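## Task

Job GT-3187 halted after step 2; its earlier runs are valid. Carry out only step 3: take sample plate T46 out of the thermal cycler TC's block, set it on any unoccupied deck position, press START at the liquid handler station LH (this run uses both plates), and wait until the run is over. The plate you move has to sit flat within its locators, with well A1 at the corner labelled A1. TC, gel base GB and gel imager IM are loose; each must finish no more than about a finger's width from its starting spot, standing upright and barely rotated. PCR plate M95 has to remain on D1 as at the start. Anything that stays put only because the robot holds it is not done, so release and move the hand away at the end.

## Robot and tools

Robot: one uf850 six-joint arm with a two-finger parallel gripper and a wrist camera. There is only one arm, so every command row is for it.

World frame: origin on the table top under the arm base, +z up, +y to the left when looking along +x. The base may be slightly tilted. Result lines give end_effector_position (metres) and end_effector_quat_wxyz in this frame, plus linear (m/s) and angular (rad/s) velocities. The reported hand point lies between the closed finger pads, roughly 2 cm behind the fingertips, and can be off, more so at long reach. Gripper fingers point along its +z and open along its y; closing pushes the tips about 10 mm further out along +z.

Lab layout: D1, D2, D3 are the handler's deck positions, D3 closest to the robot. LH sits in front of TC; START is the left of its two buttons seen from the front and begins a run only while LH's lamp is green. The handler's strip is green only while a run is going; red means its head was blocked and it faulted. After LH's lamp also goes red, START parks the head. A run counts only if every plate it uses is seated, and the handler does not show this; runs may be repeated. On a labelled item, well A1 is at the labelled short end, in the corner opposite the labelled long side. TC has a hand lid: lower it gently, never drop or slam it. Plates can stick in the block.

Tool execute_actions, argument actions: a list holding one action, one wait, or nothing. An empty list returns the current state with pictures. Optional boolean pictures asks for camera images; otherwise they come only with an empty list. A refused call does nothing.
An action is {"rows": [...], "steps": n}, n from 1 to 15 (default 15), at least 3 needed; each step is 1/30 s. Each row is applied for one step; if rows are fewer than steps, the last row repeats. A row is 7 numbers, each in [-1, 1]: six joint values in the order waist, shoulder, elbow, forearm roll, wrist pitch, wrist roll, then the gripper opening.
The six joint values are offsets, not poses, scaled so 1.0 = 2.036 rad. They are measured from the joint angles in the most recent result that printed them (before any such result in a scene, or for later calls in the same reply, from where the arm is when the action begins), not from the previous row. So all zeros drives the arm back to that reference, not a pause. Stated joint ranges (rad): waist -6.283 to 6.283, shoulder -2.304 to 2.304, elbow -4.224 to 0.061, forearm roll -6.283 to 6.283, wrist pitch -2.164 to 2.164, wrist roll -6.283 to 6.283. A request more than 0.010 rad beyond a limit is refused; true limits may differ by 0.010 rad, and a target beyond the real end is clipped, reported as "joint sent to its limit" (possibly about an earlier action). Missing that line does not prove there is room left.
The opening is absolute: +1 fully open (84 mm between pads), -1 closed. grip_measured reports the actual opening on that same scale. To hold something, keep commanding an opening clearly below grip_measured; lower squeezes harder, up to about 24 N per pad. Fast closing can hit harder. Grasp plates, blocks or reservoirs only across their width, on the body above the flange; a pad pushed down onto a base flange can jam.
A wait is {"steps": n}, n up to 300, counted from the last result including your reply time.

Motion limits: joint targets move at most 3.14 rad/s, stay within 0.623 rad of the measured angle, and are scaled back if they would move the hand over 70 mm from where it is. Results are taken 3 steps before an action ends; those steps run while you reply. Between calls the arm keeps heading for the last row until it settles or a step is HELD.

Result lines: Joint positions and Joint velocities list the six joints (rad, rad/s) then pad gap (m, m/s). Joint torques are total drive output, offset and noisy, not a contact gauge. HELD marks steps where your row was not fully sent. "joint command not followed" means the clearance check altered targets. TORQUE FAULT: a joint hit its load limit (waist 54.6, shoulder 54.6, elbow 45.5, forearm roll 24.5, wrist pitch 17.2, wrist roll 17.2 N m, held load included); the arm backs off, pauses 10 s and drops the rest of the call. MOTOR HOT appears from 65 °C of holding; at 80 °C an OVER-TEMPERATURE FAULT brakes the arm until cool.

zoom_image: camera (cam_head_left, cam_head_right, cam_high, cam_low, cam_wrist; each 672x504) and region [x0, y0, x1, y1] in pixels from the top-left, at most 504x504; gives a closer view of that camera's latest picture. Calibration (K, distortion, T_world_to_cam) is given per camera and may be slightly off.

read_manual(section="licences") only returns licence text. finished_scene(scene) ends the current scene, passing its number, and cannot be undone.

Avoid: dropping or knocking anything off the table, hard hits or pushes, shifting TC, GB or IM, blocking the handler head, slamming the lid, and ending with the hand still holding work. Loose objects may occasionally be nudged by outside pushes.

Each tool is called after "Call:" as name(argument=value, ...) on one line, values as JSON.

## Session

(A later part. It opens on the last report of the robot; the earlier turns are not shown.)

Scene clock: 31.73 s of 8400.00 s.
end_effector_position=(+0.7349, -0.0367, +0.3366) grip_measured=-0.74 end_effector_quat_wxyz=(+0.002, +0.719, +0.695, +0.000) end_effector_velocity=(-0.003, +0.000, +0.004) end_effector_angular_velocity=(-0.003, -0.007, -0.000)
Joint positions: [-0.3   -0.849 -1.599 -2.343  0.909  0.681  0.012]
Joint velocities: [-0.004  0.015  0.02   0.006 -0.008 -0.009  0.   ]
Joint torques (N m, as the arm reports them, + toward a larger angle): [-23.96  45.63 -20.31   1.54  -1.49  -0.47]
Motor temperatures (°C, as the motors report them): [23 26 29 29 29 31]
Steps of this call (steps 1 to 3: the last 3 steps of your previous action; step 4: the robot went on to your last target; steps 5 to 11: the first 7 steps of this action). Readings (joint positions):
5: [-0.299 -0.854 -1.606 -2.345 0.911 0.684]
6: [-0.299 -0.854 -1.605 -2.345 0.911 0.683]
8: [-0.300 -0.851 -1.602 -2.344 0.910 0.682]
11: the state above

Call:
execute_actions(actions=[{"rows": [[0,0,0,0,0,0,-0.8],[0,0,0,0,0,0,-0.72],[0,0,0,0,0,0,-0.66],[0,0,0,0,0,0,-0.6],[0,0,0,0,0,0,-0.55]], "steps": 12}], pictures=true)

Scene clock: 32.17 s of 8400.00 s.
end_effector_position=(+0.7366, -0.0371, +0.3382) grip_measured=-0.59 end_effector_quat_wxyz=(+0.005, +0.719, +0.695, +0.001) end_effector_velocity=(-0.002, +0.000, -0.002) end_effector_angular_velocity=(+0.003, +0.007, +0.000)
Joint positions: [-0.301 -0.848 -1.601 -2.342  0.906  0.681  0.018]
Joint velocities: [ 0.001 -0.003  0.001 -0.002  0.004 -0.     0.011]
Joint torques (N m, as the arm reports them, + toward a larger angle): [-22.41  40.13 -14.84  -1.32  -0.05   0.05]
Motor temperatures (°C, as the motors report them): [23 26 29 29 29 31]
Steps of this call (steps 1 to 3: the last 3 steps of your previous action; step 4: the robot went on to your last target; steps 5 to 13: the first 9 steps of this action). Readings (joint positions):
5: [-0.301 -0.848 -1.597 -2.343 0.908 0.680]
6: [-0.301 -0.848 -1.597 -2.343 0.908 0.680]
8: [-0.301 -0.848 -1.598 -2.343 0.908 0.680]
12: [-0.301 -0.848 -1.601 -2.342 0.906 0.681]
13: the state above
camera_calibration (this result's frames):
cam_wrist: T_world_to_cam=[[0.999395, -0.0347322, 0.00170799, -0.704326], [-0.034753, -0.999295, 0.014215, 0.0492795], [0.00121307, -0.0142657, -0.999898, 0.465136], [0, 0, 0, 1]] pos_world=[0.705048, 0.0314175, 0.465591]

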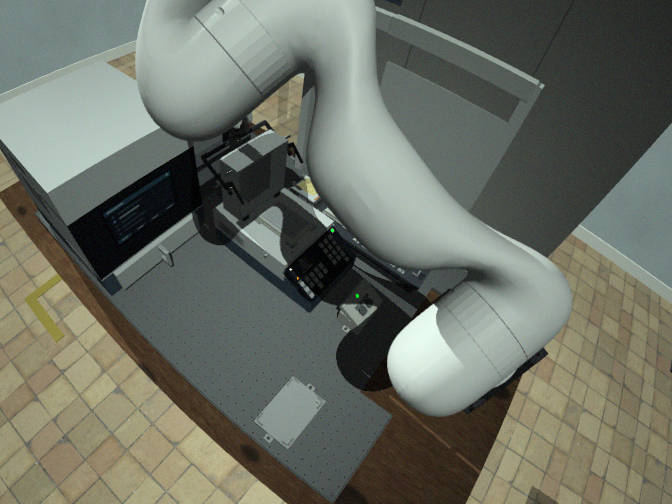

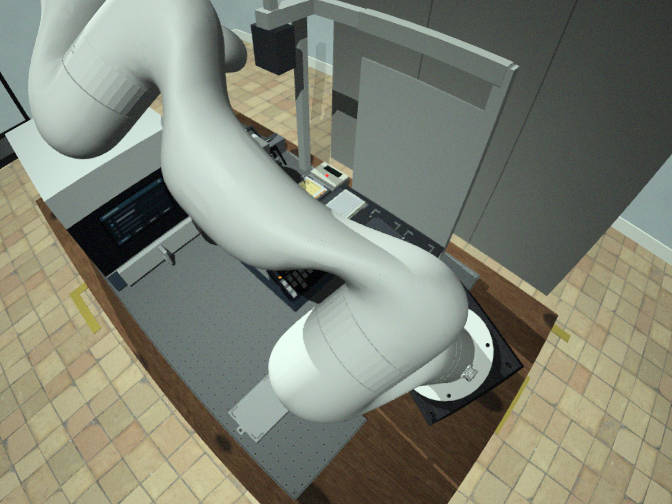

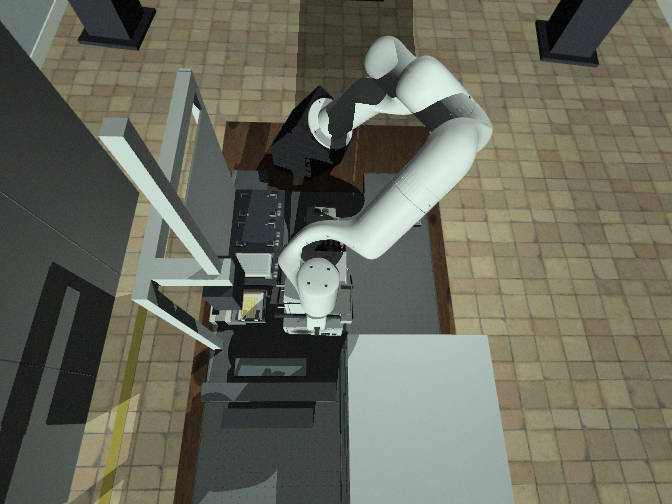

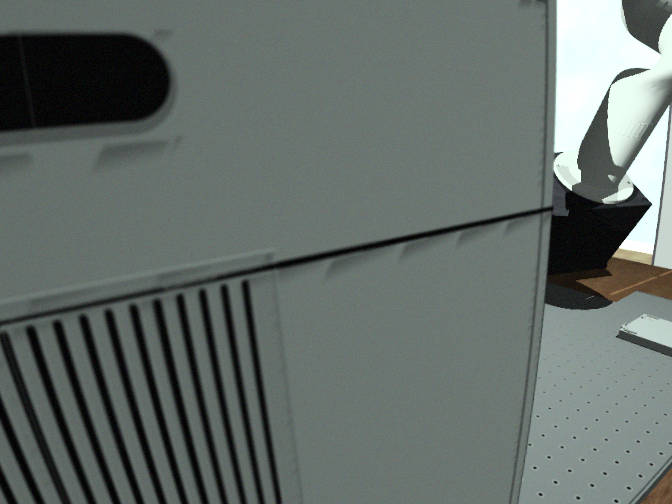

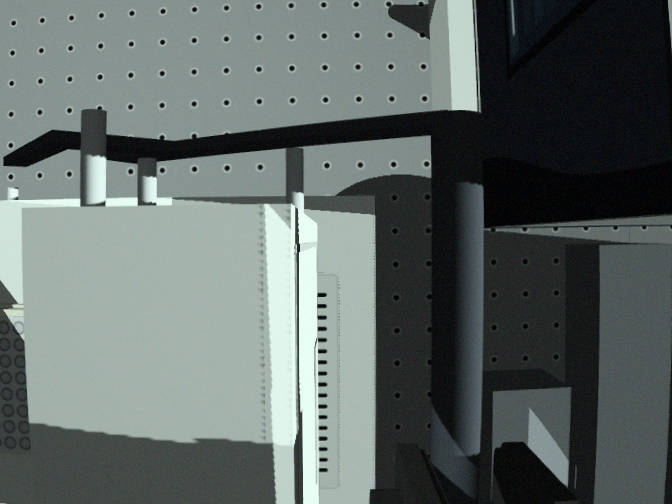

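Call:
execute_actions(actions=[{"rows": [[0,0,0.001,0,0,0,-0.3],[0,0,0.002,0,0,0,-0.2],[0,0,0.002,0,0,0,-0.2],[-0.004,0.005,0,-0.005,0.007,0.003,-0.2],[-0.009,0.010,-0.002,-0.010,0.015,0.006,-0.2],[-0.013,0.0155,-0.004,-0.015,0.0225,0.009,-0.2],[-0.0175,0.0206,-0.0055,-0.020,0.030,0.012,-0.2],[-0.022,0.026,-0.007,-0.025,0.0376,0.0155,-0.2],[-0.0261,0.0309,-0.0082,-0.0297,0.0451,0.0185,-0.2]], "steps": 15}])

Scene clock: 33.43 s of 8400.00 s.
end_effector_position=(+0.7349, -0.0371, +0.3798) grip_measured=-0.22 end_effector_quat_wxyz=(+0.002, +0.719, +0.695, +0.001) end_effector_velocity=(-0.002, +0.001, +0.207) end_effector_angular_velocity=(-0.008, -0.013, +0.008)
Joint positions: [-0.337 -0.806 -1.612 -2.382  0.966  0.706  0.035]
Joint velocities: [-0.169  0.205 -0.071 -0.181  0.269  0.112  0.001]
Joint torques (N m, as the arm reports them, + toward a larger angle): [-15.28  28.12 -11.    -0.63   0.03  -0.26]
Motor temperatures (°C, as the motors report them): [24 26 29 29 29 31]
Steps of this call (steps 1 to 3: the last 3 steps of your previous action; steps 4 to 15: the robot went on to your last target; steps 16 to 26: nothing new was sent; steps 27 to 38: the first 12 steps of this action). Readings (joint positions):
27: [-0.300 -0.849 -1.599 -2.343 0.909 0.681]
28: [-0.300 -0.849 -1.599 -2.343 0.908 0.681]
30: [-0.301 -0.848 -1.598 -2.343 0.908 0.681]
34: [-0.311 -0.836 -1.601 -2.355 0.925 0.689]
38: the state above

Call:
execute_actions(actions=[{"rows": [[-0.0084,0.0103,-0.0028,-0.010,0.0156,0.0062,-0.2],[-0.0084,0.0103,-0.0028,-0.010,0.0156,0.0062,-0.2],[-0.010,0.015,0.006,-0.0085,0.0134,-0.02,-0.2],[-0.013,0.023,0.021,-0.006,0.0097,-0.068,-0.2],[-0.017,0.034,0.042,-0.002,0.0045,-0.133,-0.2],[-0.0217,0.046,0.066,0.002,-0.0014,-0.208,0],[-0.0263,0.059,0.090,0.006,-0.0073,-0.282,0],[-0.031,0.0714,0.1136,0.010,-0.0133,-0.357,0.2],[-0.0355,0.084,0.1375,0.0143,-0.019,-0.431,0.4],[-0.040,0.0964,0.1614,0.0184,-0.025,-0.506,0.6],[-0.0447,0.109,0.185,0.0226,-0.031,-0.58,0.8],[-0.0494,0.1215,0.209,0.0267,-0.037,-0.654,1],[-0.054,0.134,0.233,0.031,-0.043,-0.729,1],[-0.0586,0.1465,0.257,0.035,-0.049,-0.803,1],[-0.0632,0.159,0.281,0.039,-0.0547,-0.878,1]], "steps": 15}])

Scene clock: 34.10 s of 8400.00 s.
end_effector_position=(+0.6941, -0.0397, +0.4034) grip_measured=+0.49 end_effector_quat_wxyz=(+0.000, +0.598, +0.802, +0.001) end_effector_velocity=(-0.278, -0.014, +0.019) end_effector_angular_velocity=(+0.007, -0.014, +1.700)
Joint positions: [-0.381 -0.711 -1.476 -2.378  0.963  0.321  0.064]
Joint velocities: [-0.192  0.518  0.978  0.169 -0.238 -2.215  0.166]
Joint torques (N m, as the arm reports them, + toward a larger angle): [-20.66  35.81 -12.27  -0.71   0.29  -0.3 ]
Motor temperatures (°C, as the motors report them): [24 26 29 29 29 31]
Steps of this call (steps 1 to 3: the last 3 steps of your previous action; steps 4 to 8: the robot went on to your last target; steps 9 to 20: the first 12 steps of this action). Readings (joint positions):
9: [-0.353 -0.786 -1.617 -2.402 0.996 0.718]
10: [-0.353 -0.786 -1.617 -2.402 0.997 0.718]
12: [-0.354 -0.785 -1.616 -2.402 0.997 0.715]
16: [-0.360 -0.765 -1.580 -2.396 0.988 0.601]
20: the state above

Call:
execute_actions(actions=[{"rows": [[-0.0444,0.1202,0.2289,0.0397,-0.057,-0.7352,1]], "steps": 15}])

Call:
execute_actions(actions=[{"steps": 12}], pictures=true)

Scene clock: 34.60 s of 8400.00 s.
end_effector_position=(+0.5632, -0.0356, +0.4016) grip_measured=+1.00 end_effector_quat_wxyz=(+0.001, +0.243, +0.970, +0.000) end_effector_velocity=(-0.137, +0.014, -0.010) end_effector_angular_velocity=(-0.011, +0.005, +2.200)
Joint positions: [-0.462 -0.491 -1.058 -2.306  0.859 -0.693  0.084]
Joint velocities: [-0.079  0.213  0.406  0.07  -0.103 -2.419  0.   ]
Joint torques (N m, as the arm reports them, + toward a larger angle): [-16.94  26.57 -15.38  -1.05  -0.01  -0.3 ]
Motor temperatures (°C, as the motors report them): [24 26 29 29 29 31]
Steps of this call (steps 1 to 3: the last 3 steps of your previous action; steps 4 to 15: the first 12 steps of this action). Readings (joint positions):
4: [-0.407 -0.639 -1.341 -2.355 0.930 0.059]
5: [-0.414 -0.622 -1.308 -2.349 0.921 0.003]
7: [-0.426 -0.590 -1.246 -2.339 0.906 -0.108]
11: [-0.447 -0.532 -1.136 -2.319 0.878 -0.374]
15: the state above

Scene clock: 35.00 s of 8400.00 s.
end_effector_position=(+0.5474, -0.0338, +0.4003) grip_measured=+1.00 end_effector_quat_wxyz=(+0.000, +0.023, +1.000, -0.000) end_effector_velocity=(-0.003, +0.000, +0.000) end_effector_angular_velocity=(-0.001, -0.001, +0.126)
Joint positions: [-0.471 -0.467 -1.012 -2.298  0.847 -1.163  0.084]
Joint velocities: [-0.002  0.005  0.008  0.002 -0.002 -0.131  0.   ]
Joint torques (N m, as the arm reports them, + toward a larger angle): [-17.24  28.53 -12.4   -1.44  -0.17  -0.33]
Motor temperatures (°C, as the motors report them): [24 26 29 29 29 31]
Kept back: nothing.
Steps of this call (steps 1 to 3: the last 3 steps of your previous action; steps 4 to 12: the robot went on to your last target). Readings (joint positions):
1: [-0.464 -0.485 -1.046 -2.304 0.856 -0.773]
2: [-0.466 -0.480 -1.037 -2.302 0.853 -0.850]
4: [-0.469 -0.473 -1.024 -2.300 0.850 -0.984]
8: [-0.470 -0.468 -1.014 -2.298 0.848 -1.125]
12: the state above
camera_calibration (this result's frames):
cam_wrist: T_world_to_cam=[[0.0478051, 0.998831, -0.0071173, 0.0442089], [0.998811, -0.0477332, 0.00994738, -0.486824], [0.00959603, -0.00758437, -0.999925, 0.523206], [0, 0, 0, 1]] pos_world=[0.479111, -0.0634267, 0.528324]

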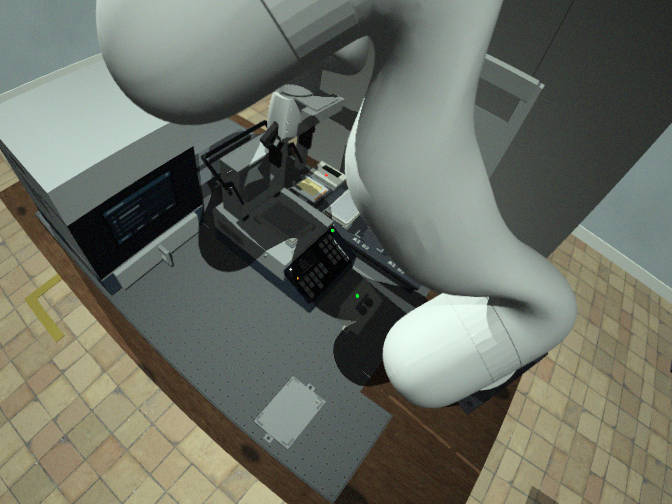

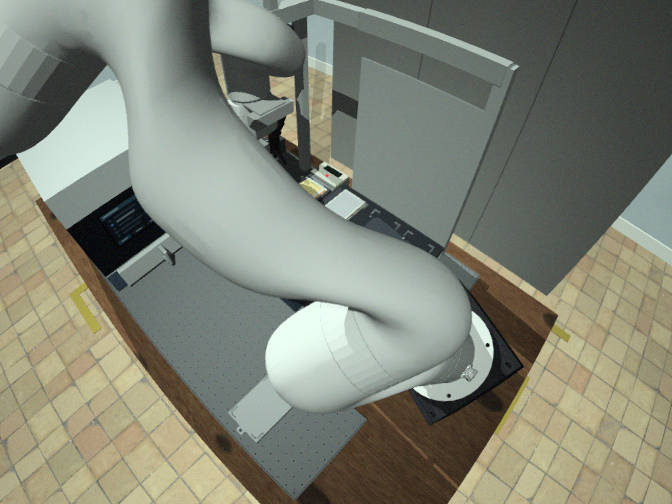

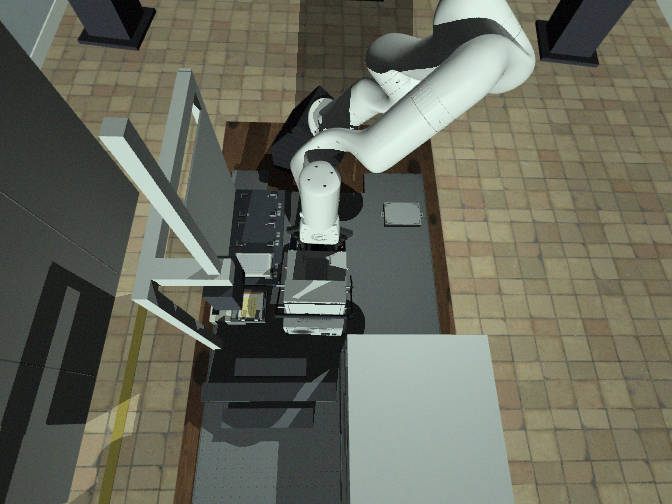

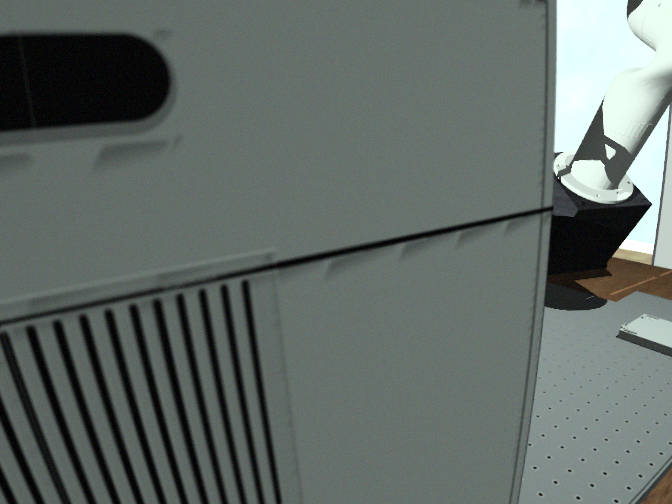

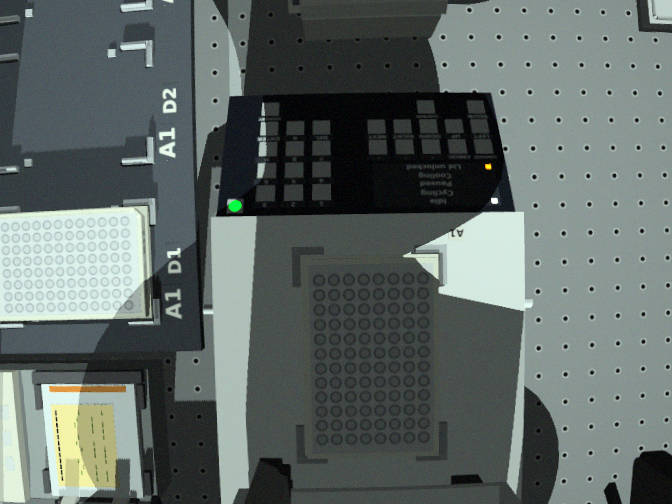

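Call:
zoom_image(camera="cam_wrist", region=[270, 220, 480, 480])

Call:
zoom_image(camera="cam_head_left", region=[220, 160, 360, 280])

Region (270, 220, 480, 480) of cam_wrist's 672x504 image, scaled by 1.938, with more detail than that image has; it fills the left 407 columns of this view, and the rest is white.

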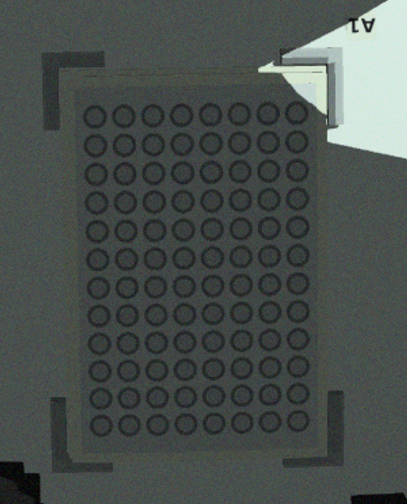

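Region (220, 160, 360, 280) of cam_head_left's 672x504 image, scaled by 3.600, with more detail than that image has; it fills the top 432 rows of this view, and the rest is white.

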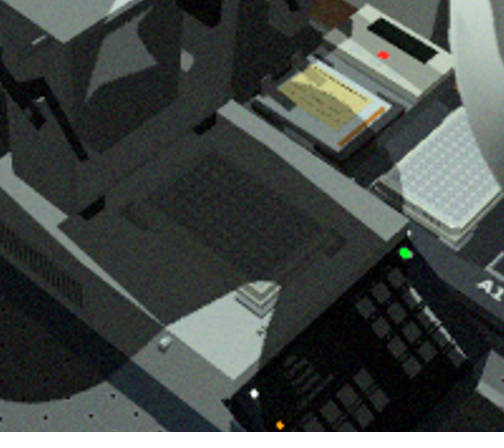

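Call:
execute_actions(actions=[{"rows": [[0.003,-0.005,0,0.006,-0.004,-0.011,1],[0.009,-0.015,0,0.02,-0.011,-0.021,1],[0.018,-0.030,0,0.039,-0.022,-0.037,1],[0.029,-0.048,0,0.063,-0.036,-0.056,1],[0.040,-0.066,0,0.087,-0.049,-0.074,1],[0.0506,-0.0846,-0.0005,0.110,-0.063,-0.093,1],[0.0615,-0.1027,-0.0006,0.134,-0.076,-0.111,1],[0.0687,-0.1148,-0.0007,0.150,-0.085,-0.1235,1],[0.0723,-0.1208,-0.0007,0.1576,-0.0896,-0.1296,1]], "steps": 15}])

Call:
execute_actions(actions=[{"steps": 12}], pictures=true)

Scene clock: 36.53 s of 8400.00 s.
end_effector_position=(+0.5553, -0.0390, +0.3145) grip_measured=+1.00 end_effector_quat_wxyz=(+0.006, +0.015, +1.000, +0.007) end_effector_velocity=(-0.004, -0.025, -0.325) end_effector_angular_velocity=(-0.018, +0.007, -0.014)
Joint positions: [-0.387 -0.608 -1.012 -2.114  0.743 -1.319  0.084]
Joint velocities: [ 0.317 -0.532 -0.006  0.695 -0.395 -0.543  0.   ]
Joint torques (N m, as the arm reports them, + toward a larger angle): [-17.22  26.22 -11.53  -0.78   0.19   0.19]
Motor temperatures (°C, as the motors report them): [24 26 29 29 29 31]
Steps of this call (steps 1 to 30: the robot went on to your last target; steps 31 to 34: nothing new was sent; steps 35 to 46: the first 12 steps of this action). Readings (joint positions):
35: [-0.471 -0.466 -1.011 -2.297 0.847 -1.176]
36: [-0.471 -0.467 -1.011 -2.296 0.846 -1.177]
38: [-0.465 -0.475 -1.012 -2.285 0.839 -1.186]
42: [-0.430 -0.535 -1.012 -2.208 0.796 -1.246]
46: the state above

Scene clock: 36.93 s of 8400.00 s.
end_effector_position=(+0.5494, -0.0446, +0.2524) grip_measured=+1.00 end_effector_quat_wxyz=(+0.001, +0.018, +1.000, +0.000) end_effector_velocity=(-0.002, -0.002, -0.017) end_effector_angular_velocity=(-0.006, +0.003, +0.000)
Joint positions: [-0.326 -0.709 -1.013 -1.981  0.667 -1.423  0.084]
Joint velocities: [ 0.018 -0.029 -0.002  0.039 -0.022 -0.031 -0.   ]
Joint torques (N m, as the arm reports them, + toward a larger angle): [-19.84  31.57  -8.79  -1.34  -0.07  -0.28]
Motor temperatures (°C, as the motors report them): [24 26 29 29 29 31]
Kept back: nothing.
Steps of this call (steps 1 to 3: the last 3 steps of your previous action; steps 4 to 12: the robot went on to your last target). Readings (joint positions):
1: [-0.376 -0.625 -1.012 -2.091 0.730 -1.337]
2: [-0.366 -0.643 -1.012 -2.068 0.717 -1.355]
4: [-0.347 -0.673 -1.012 -2.029 0.695 -1.385]
8: [-0.330 -0.702 -1.013 -1.992 0.673 -1.415]
12: the state above
camera_calibration (this result's frames):
cam_wrist: T_world_to_cam=[[0.0363965, 0.99932, -0.00592391, 0.0597996], [0.999279, -0.0363295, 0.0110589, -0.487942], [0.0108361, -0.00632214, -0.999921, 0.374631], [0, 0, 0, 1]] pos_world=[0.481353, -0.0751171, 0.380351]

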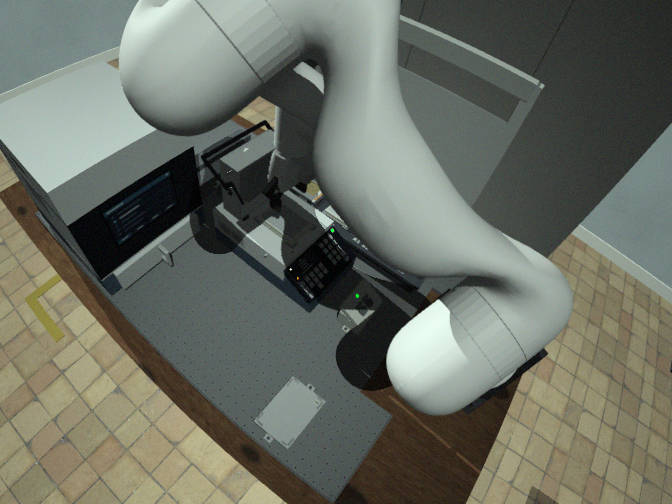

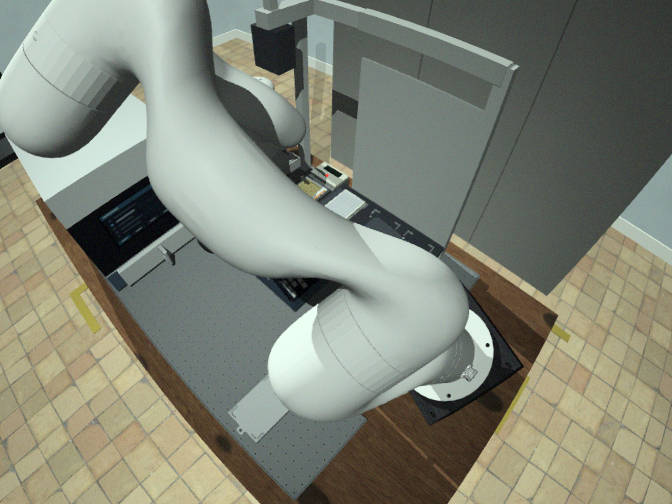

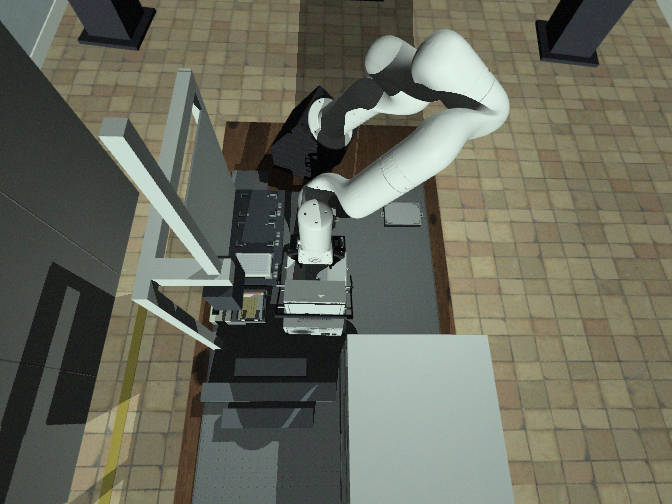

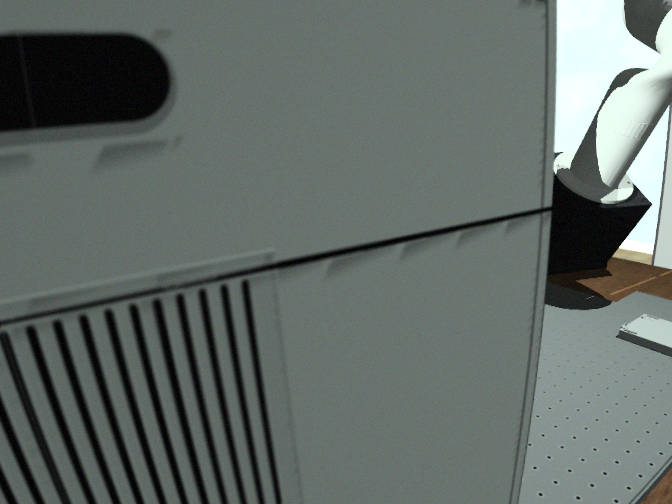

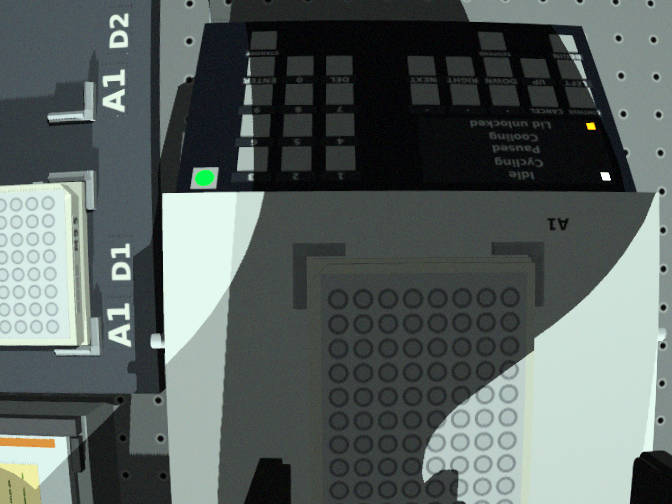

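Call:
zoom_image(camera="cam_wrist", region=[240, 230, 672, 504])

Region (240, 230, 672, 504) of cam_wrist's 672x504 image, scaled by 1.167, with more detail than that image has; it fills the top 320 rows of this view, and the rest is white.

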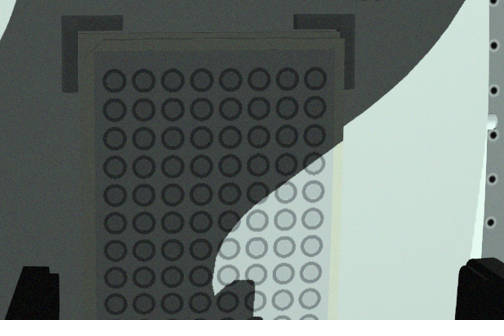

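Call:
zoom_image(camera="cam_wrist", region=[285, 235, 365, 315])

Call:
zoom_image(camera="cam_wrist", region=[480, 330, 560, 410])

Call:
zoom_image(camera="cam_wrist", region=[0, 160, 140, 370])

Region (285, 235, 365, 315) of cam_wrist's 672x504 image, scaled by 6.300, with more detail than that image has.

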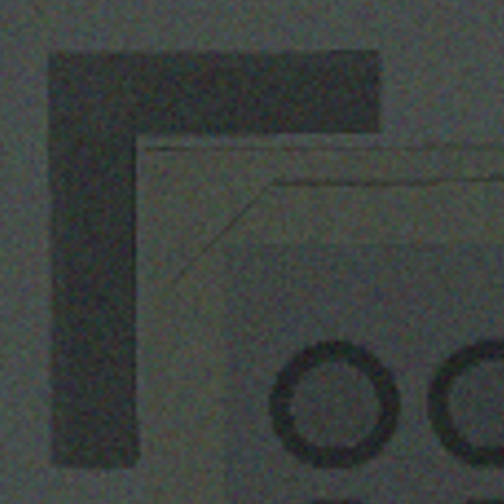

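Region (480, 330, 560, 410) of cam_wrist's 672x504 image, scaled by 6.300, with more detail than that image has.

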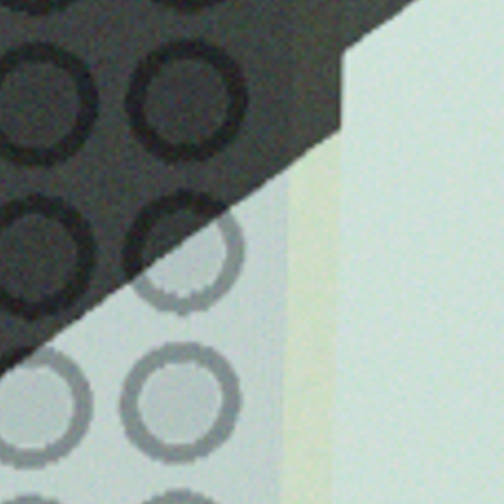

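Region (0, 160, 140, 370) of cam_wrist's 672x504 image, scaled by 2.400, with more detail than that image has.

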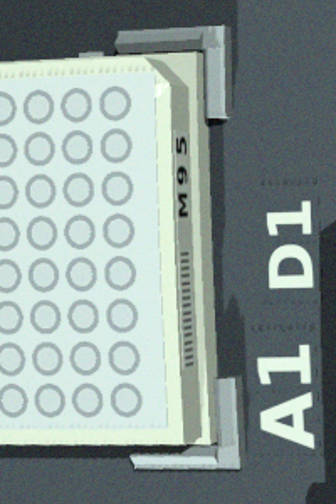

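Call:
execute_actions(actions=[{"rows": [[0.004,-0.0066,-0.002,0.009,-0.0025,-0.007,1],[0.010,-0.0165,-0.0047,0.023,-0.006,-0.017,1],[0.017,-0.028,-0.008,0.040,-0.0105,-0.030,1],[0.024,-0.040,-0.0112,0.056,-0.0147,-0.0417,1],[0.031,-0.0515,-0.0146,0.073,-0.019,-0.054,1],[0.0365,-0.0607,-0.0172,0.086,-0.0226,-0.064,1],[0.03961,-0.06598,-0.01869,0.09338,-0.02454,-0.06944,1]], "steps": 15}])

Call:
execute_actions(actions=[{"steps": 15}], pictures=true)

Scene clock: 38.70 s of 8400.00 s.
end_effector_position=(+0.5491, -0.0440, +0.1897) grip_measured=+1.00 end_effector_quat_wxyz=(+0.000, +0.018, +1.000, +0.001) end_effector_velocity=(-0.006, -0.002, -0.117) end_effector_angular_velocity=(-0.017, +0.006, +0.002)
Joint positions: [-0.258 -0.822 -1.044 -1.822  0.625 -1.541  0.084]
Joint velocities: [ 0.126 -0.212 -0.063  0.305 -0.082 -0.23   0.   ]
Joint torques (N m, as the arm reports them, + toward a larger angle): [-24.61  38.3   -9.07  -3.43  -0.11   0.01]
Motor temperatures (°C, as the motors report them): [24 26 29 29 29 31]
Steps of this call (steps 1 to 30: the robot went on to your last target; steps 31 to 41: nothing new was sent; steps 42 to 53: the first 12 steps of this action). Readings (joint positions):
42: [-0.324 -0.713 -1.013 -1.977 0.665 -1.426]
43: [-0.323 -0.713 -1.014 -1.976 0.664 -1.427]
45: [-0.318 -0.721 -1.017 -1.964 0.661 -1.437]
49: [-0.288 -0.772 -1.031 -1.892 0.643 -1.489]
53: the state above

Scene clock: 39.20 s of 8400.00 s.
end_effector_position=(+0.5492, -0.0443, +0.1783) grip_measured=+1.00 end_effector_quat_wxyz=(+0.001, +0.017, +1.000, -0.000) end_effector_velocity=(-0.001, -0.001, -0.001) end_effector_angular_velocity=(+0.001, +0.001, -0.002)
Joint positions: [-0.245 -0.843 -1.051 -1.791  0.617 -1.564  0.084]
Joint velocities: [-0.    -0.003  0.     0.003 -0.    -0.003  0.   ]
Joint torques (N m, as the arm reports them, + toward a larger angle): [-20.21  31.03  -9.06  -1.59   0.36  -0.24]
Motor temperatures (°C, as the motors report them): [24 26 29 29 29 31]
Kept back: nothing.
Steps of this call (steps 1 to 3: the last 3 steps of your previous action; steps 4 to 15: the robot went on to your last target). Readings (joint positions):
1: [-0.254 -0.828 -1.046 -1.814 0.623 -1.547]
2: [-0.252 -0.833 -1.047 -1.807 0.621 -1.552]
4: [-0.249 -0.837 -1.049 -1.800 0.619 -1.558]
8: [-0.246 -0.842 -1.051 -1.794 0.618 -1.563]
15: the state above
camera_calibration (this result's frames):
cam_wrist: T_world_to_cam=[[0.0355278, 0.999346, -0.00666543, 0.0597274], [0.999321, -0.0354599, 0.0100444, -0.486644], [0.00980149, -0.00701776, -0.999927, 0.301082], [0, 0, 0, 1]] pos_world=[0.48124, -0.0748318, 0.306346]

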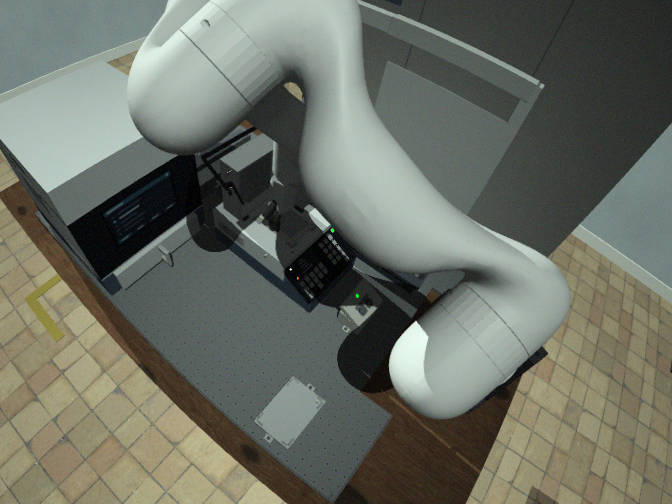

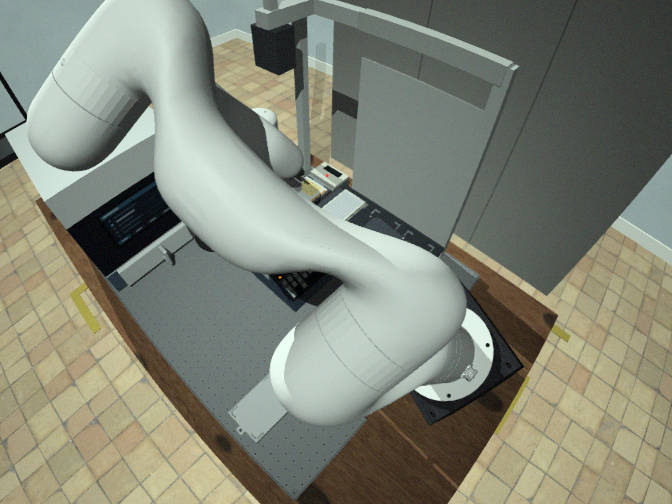

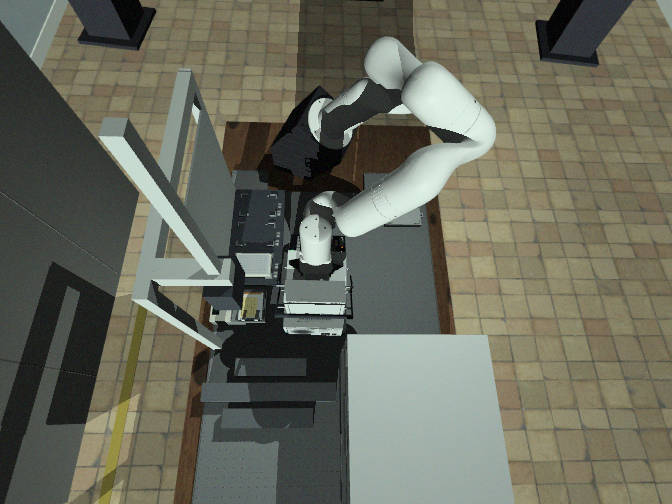

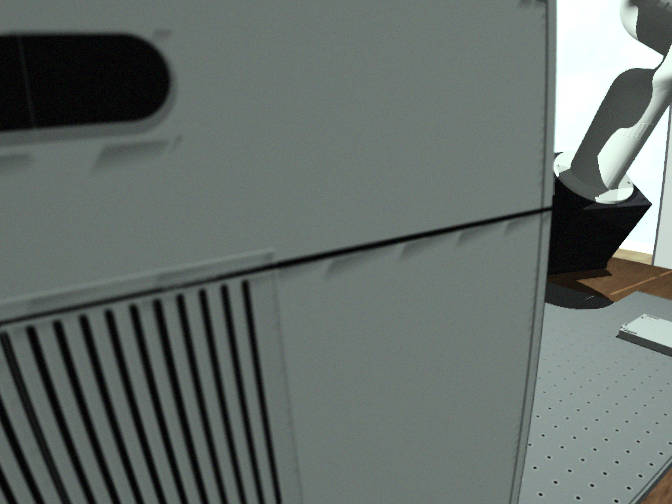

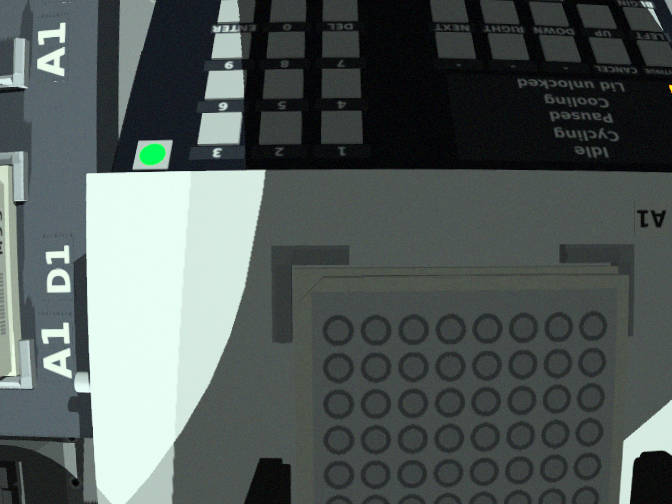

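Call:
zoom_image(camera="cam_wrist", region=[260, 424, 360, 504])

Call:
zoom_image(camera="cam_wrist", region=[572, 424, 672, 504])

Region (260, 424, 360, 504) of cam_wrist's 672x504 image, scaled by 5.040, with more detail than that image has; it fills the top 403 rows of this view, and the rest is white.

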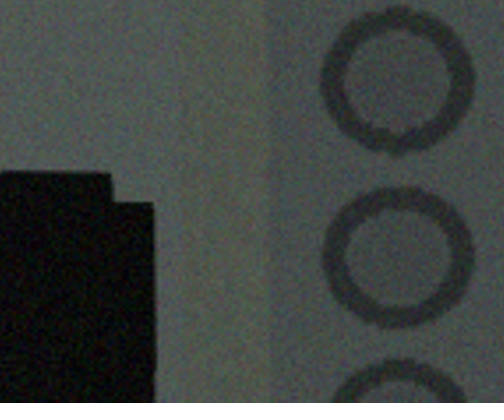

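Region (572, 424, 672, 504) of cam_wrist's 672x504 image, scaled by 5.040, with more detail than that image has; it fills the top 403 rows of this view, and the rest is white.

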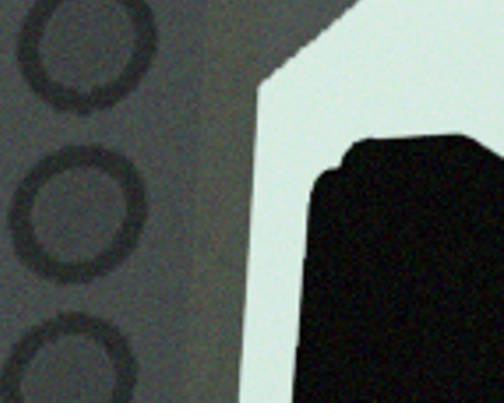

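Call:
execute_actions(actions=[{"rows": [[0.00074,0.00079,0.00067,0.0002,-0.00014,0.0005,1],[0.00074,0.00079,0.00067,0.0002,-0.00014,0.0005,1],[0.00074,0.00079,0.00067,0.0002,-0.00014,0.0005,1],[0.00074,0.00079,0.00067,0.0002,-0.00014,0.0005,1],[0.00166,-0.00085,0.0,0.00244,-0.00051,-0.00112,1],[0.00258,-0.00249,-0.00067,0.00469,-0.00088,-0.00274,1],[0.0035,-0.00413,-0.00134,0.00693,-0.00125,-0.00436,1],[0.00443,-0.00578,-0.002,0.00918,-0.00163,-0.00599,1],[0.00535,-0.00742,-0.00267,0.01142,-0.002,-0.00761,1]], "steps": 15}])

Call:
execute_actions(actions=[{"steps": 10}], pictures=true)

Scene clock: 40.70 s of 8400.00 s.
end_effector_position=(+0.5491, -0.0434, +0.1727) grip_measured=+1.00 end_effector_quat_wxyz=(+0.000, +0.017, +1.000, -0.000) end_effector_velocity=(-0.002, +0.001, -0.029) end_effector_angular_velocity=(+0.002, +0.003, -0.002)
Joint positions: [-0.238 -0.852 -1.054 -1.776  0.614 -1.574  0.084]
Joint velocities: [ 0.031 -0.054 -0.019  0.071 -0.011 -0.05  -0.   ]
Joint torques (N m, as the arm reports them, + toward a larger angle): [-21.28  34.9   -8.01  -2.    -0.08  -0.57]
Motor temperatures (°C, as the motors report them): [24 26 29 29 29 31]
Steps of this call (steps 1 to 15: the robot went on to your last target; steps 16 to 33: nothing new was sent; steps 34 to 45: the first 12 steps of this action). Readings (joint positions):
34: [-0.245 -0.844 -1.051 -1.791 0.617 -1.565]
35: [-0.245 -0.843 -1.051 -1.791 0.617 -1.564]
37: [-0.245 -0.843 -1.051 -1.791 0.617 -1.564]
41: [-0.243 -0.844 -1.051 -1.788 0.616 -1.566]
45: the state above

Scene clock: 41.03 s of 8400.00 s.
end_effector_position=(+0.5492, -0.0433, +0.1698) grip_measured=+1.00 end_effector_quat_wxyz=(+0.001, +0.017, +1.000, -0.000) end_effector_velocity=(-0.000, -0.000, -0.001) end_effector_angular_velocity=(+0.000, +0.000, +0.000)
Joint positions: [-0.235 -0.858 -1.057 -1.768  0.613 -1.58   0.084]
Joint velocities: [ 0.001 -0.002 -0.     0.003 -0.    -0.003 -0.   ]
Joint torques (N m, as the arm reports them, + toward a larger angle): [-20.2   33.95  -9.13  -1.05   0.    -0.27]
Motor temperatures (°C, as the motors report them): [24 26 29 29 29 31]
Kept back: nothing.
Steps of this call (steps 1 to 3: the last 3 steps of your previous action; steps 4 to 10: the robot went on to your last target). Readings (joint positions):
1: [-0.237 -0.854 -1.055 -1.774 0.614 -1.575]
2: [-0.236 -0.855 -1.055 -1.773 0.614 -1.577]
4: [-0.235 -0.857 -1.056 -1.771 0.613 -1.578]
8: [-0.235 -0.858 -1.057 -1.769 0.613 -1.579]
10: the state above
camera_calibration (this result's frames):
cam_wrist: T_world_to_cam=[[0.0354791, 0.999349, -0.00659487, 0.0586801], [0.999323, -0.0354123, 0.0099863, -0.48656], [0.00974626, -0.00694471, -0.999928, 0.292534], [0, 0, 0, 1]] pos_world=[0.481298, -0.0738405, 0.297759]

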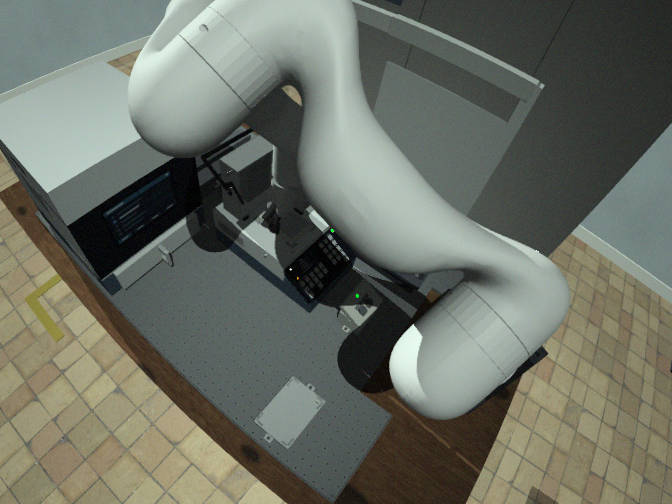

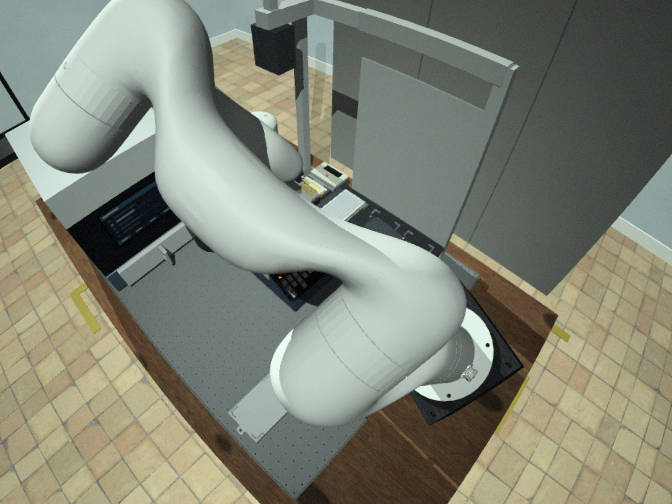

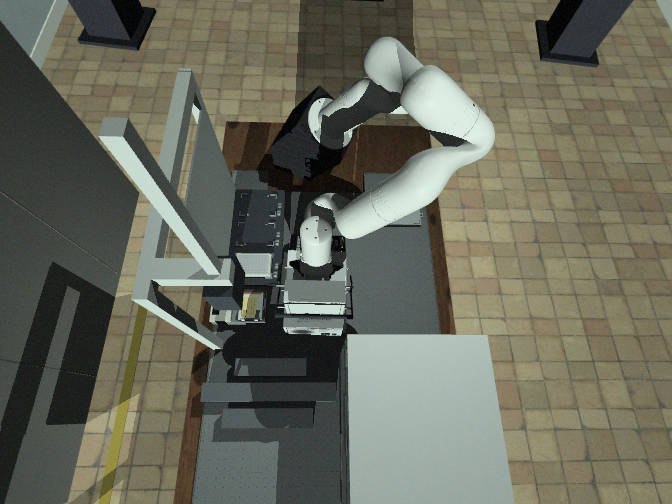

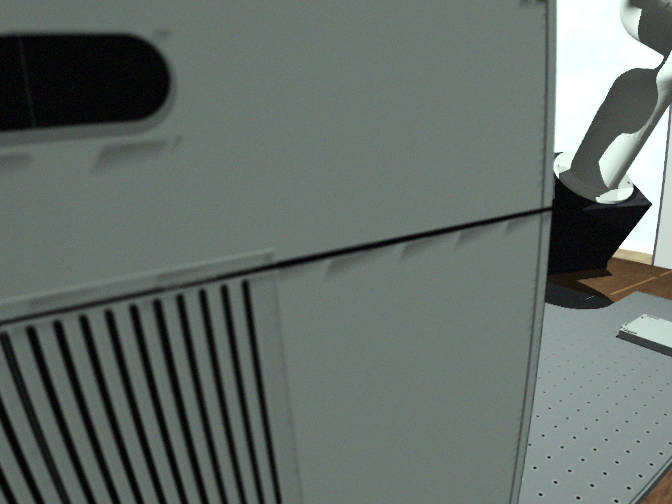

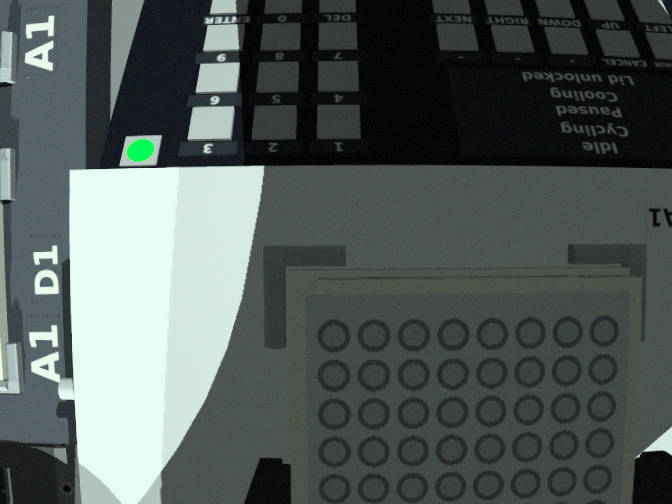

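Call:
execute_actions(actions=[{"rows": [[0.001,-0.0018,-0.00074,0.00246,-0.0004,-0.00178,1],[0.002,-0.0036,-0.00147,0.00493,-0.0008,-0.00357,1],[0.00304,-0.00541,-0.00221,0.00739,-0.00122,-0.00535,1]], "steps": 15}])

Scene clock: 41.57 s of 8400.00 s.
end_effector_position=(+0.5492, -0.0433, +0.1644) grip_measured=+1.00 end_effector_quat_wxyz=(+0.001, +0.017, +1.000, -0.000) end_effector_velocity=(+0.000, -0.001, -0.003) end_effector_angular_velocity=(-0.001, -0.001, -0.000)
Joint positions: [-0.229 -0.868 -1.061 -1.754  0.611 -1.59   0.084]
Joint velocities: [ 0.003 -0.007 -0.003  0.01  -0.002 -0.007 -0.   ]
Joint torques (N m, as the arm reports them, + toward a larger angle): [-18.11  32.23  -8.15  -1.24  -0.11  -0.19]
Motor temperatures (°C, as the motors report them): [24 26 29 29 29 31]
Steps of this call (steps 1 to 4: the robot went on to your last target; steps 5 to 16: the first 12 steps of this action). Readings (joint positions):
5: [-0.234 -0.858 -1.057 -1.768 0.613 -1.580]
6: [-0.234 -0.859 -1.057 -1.768 0.613 -1.580]
8: [-0.233 -0.861 -1.058 -1.765 0.612 -1.583]
12: [-0.230 -0.866 -1.060 -1.757 0.611 -1.588]
16: the state above


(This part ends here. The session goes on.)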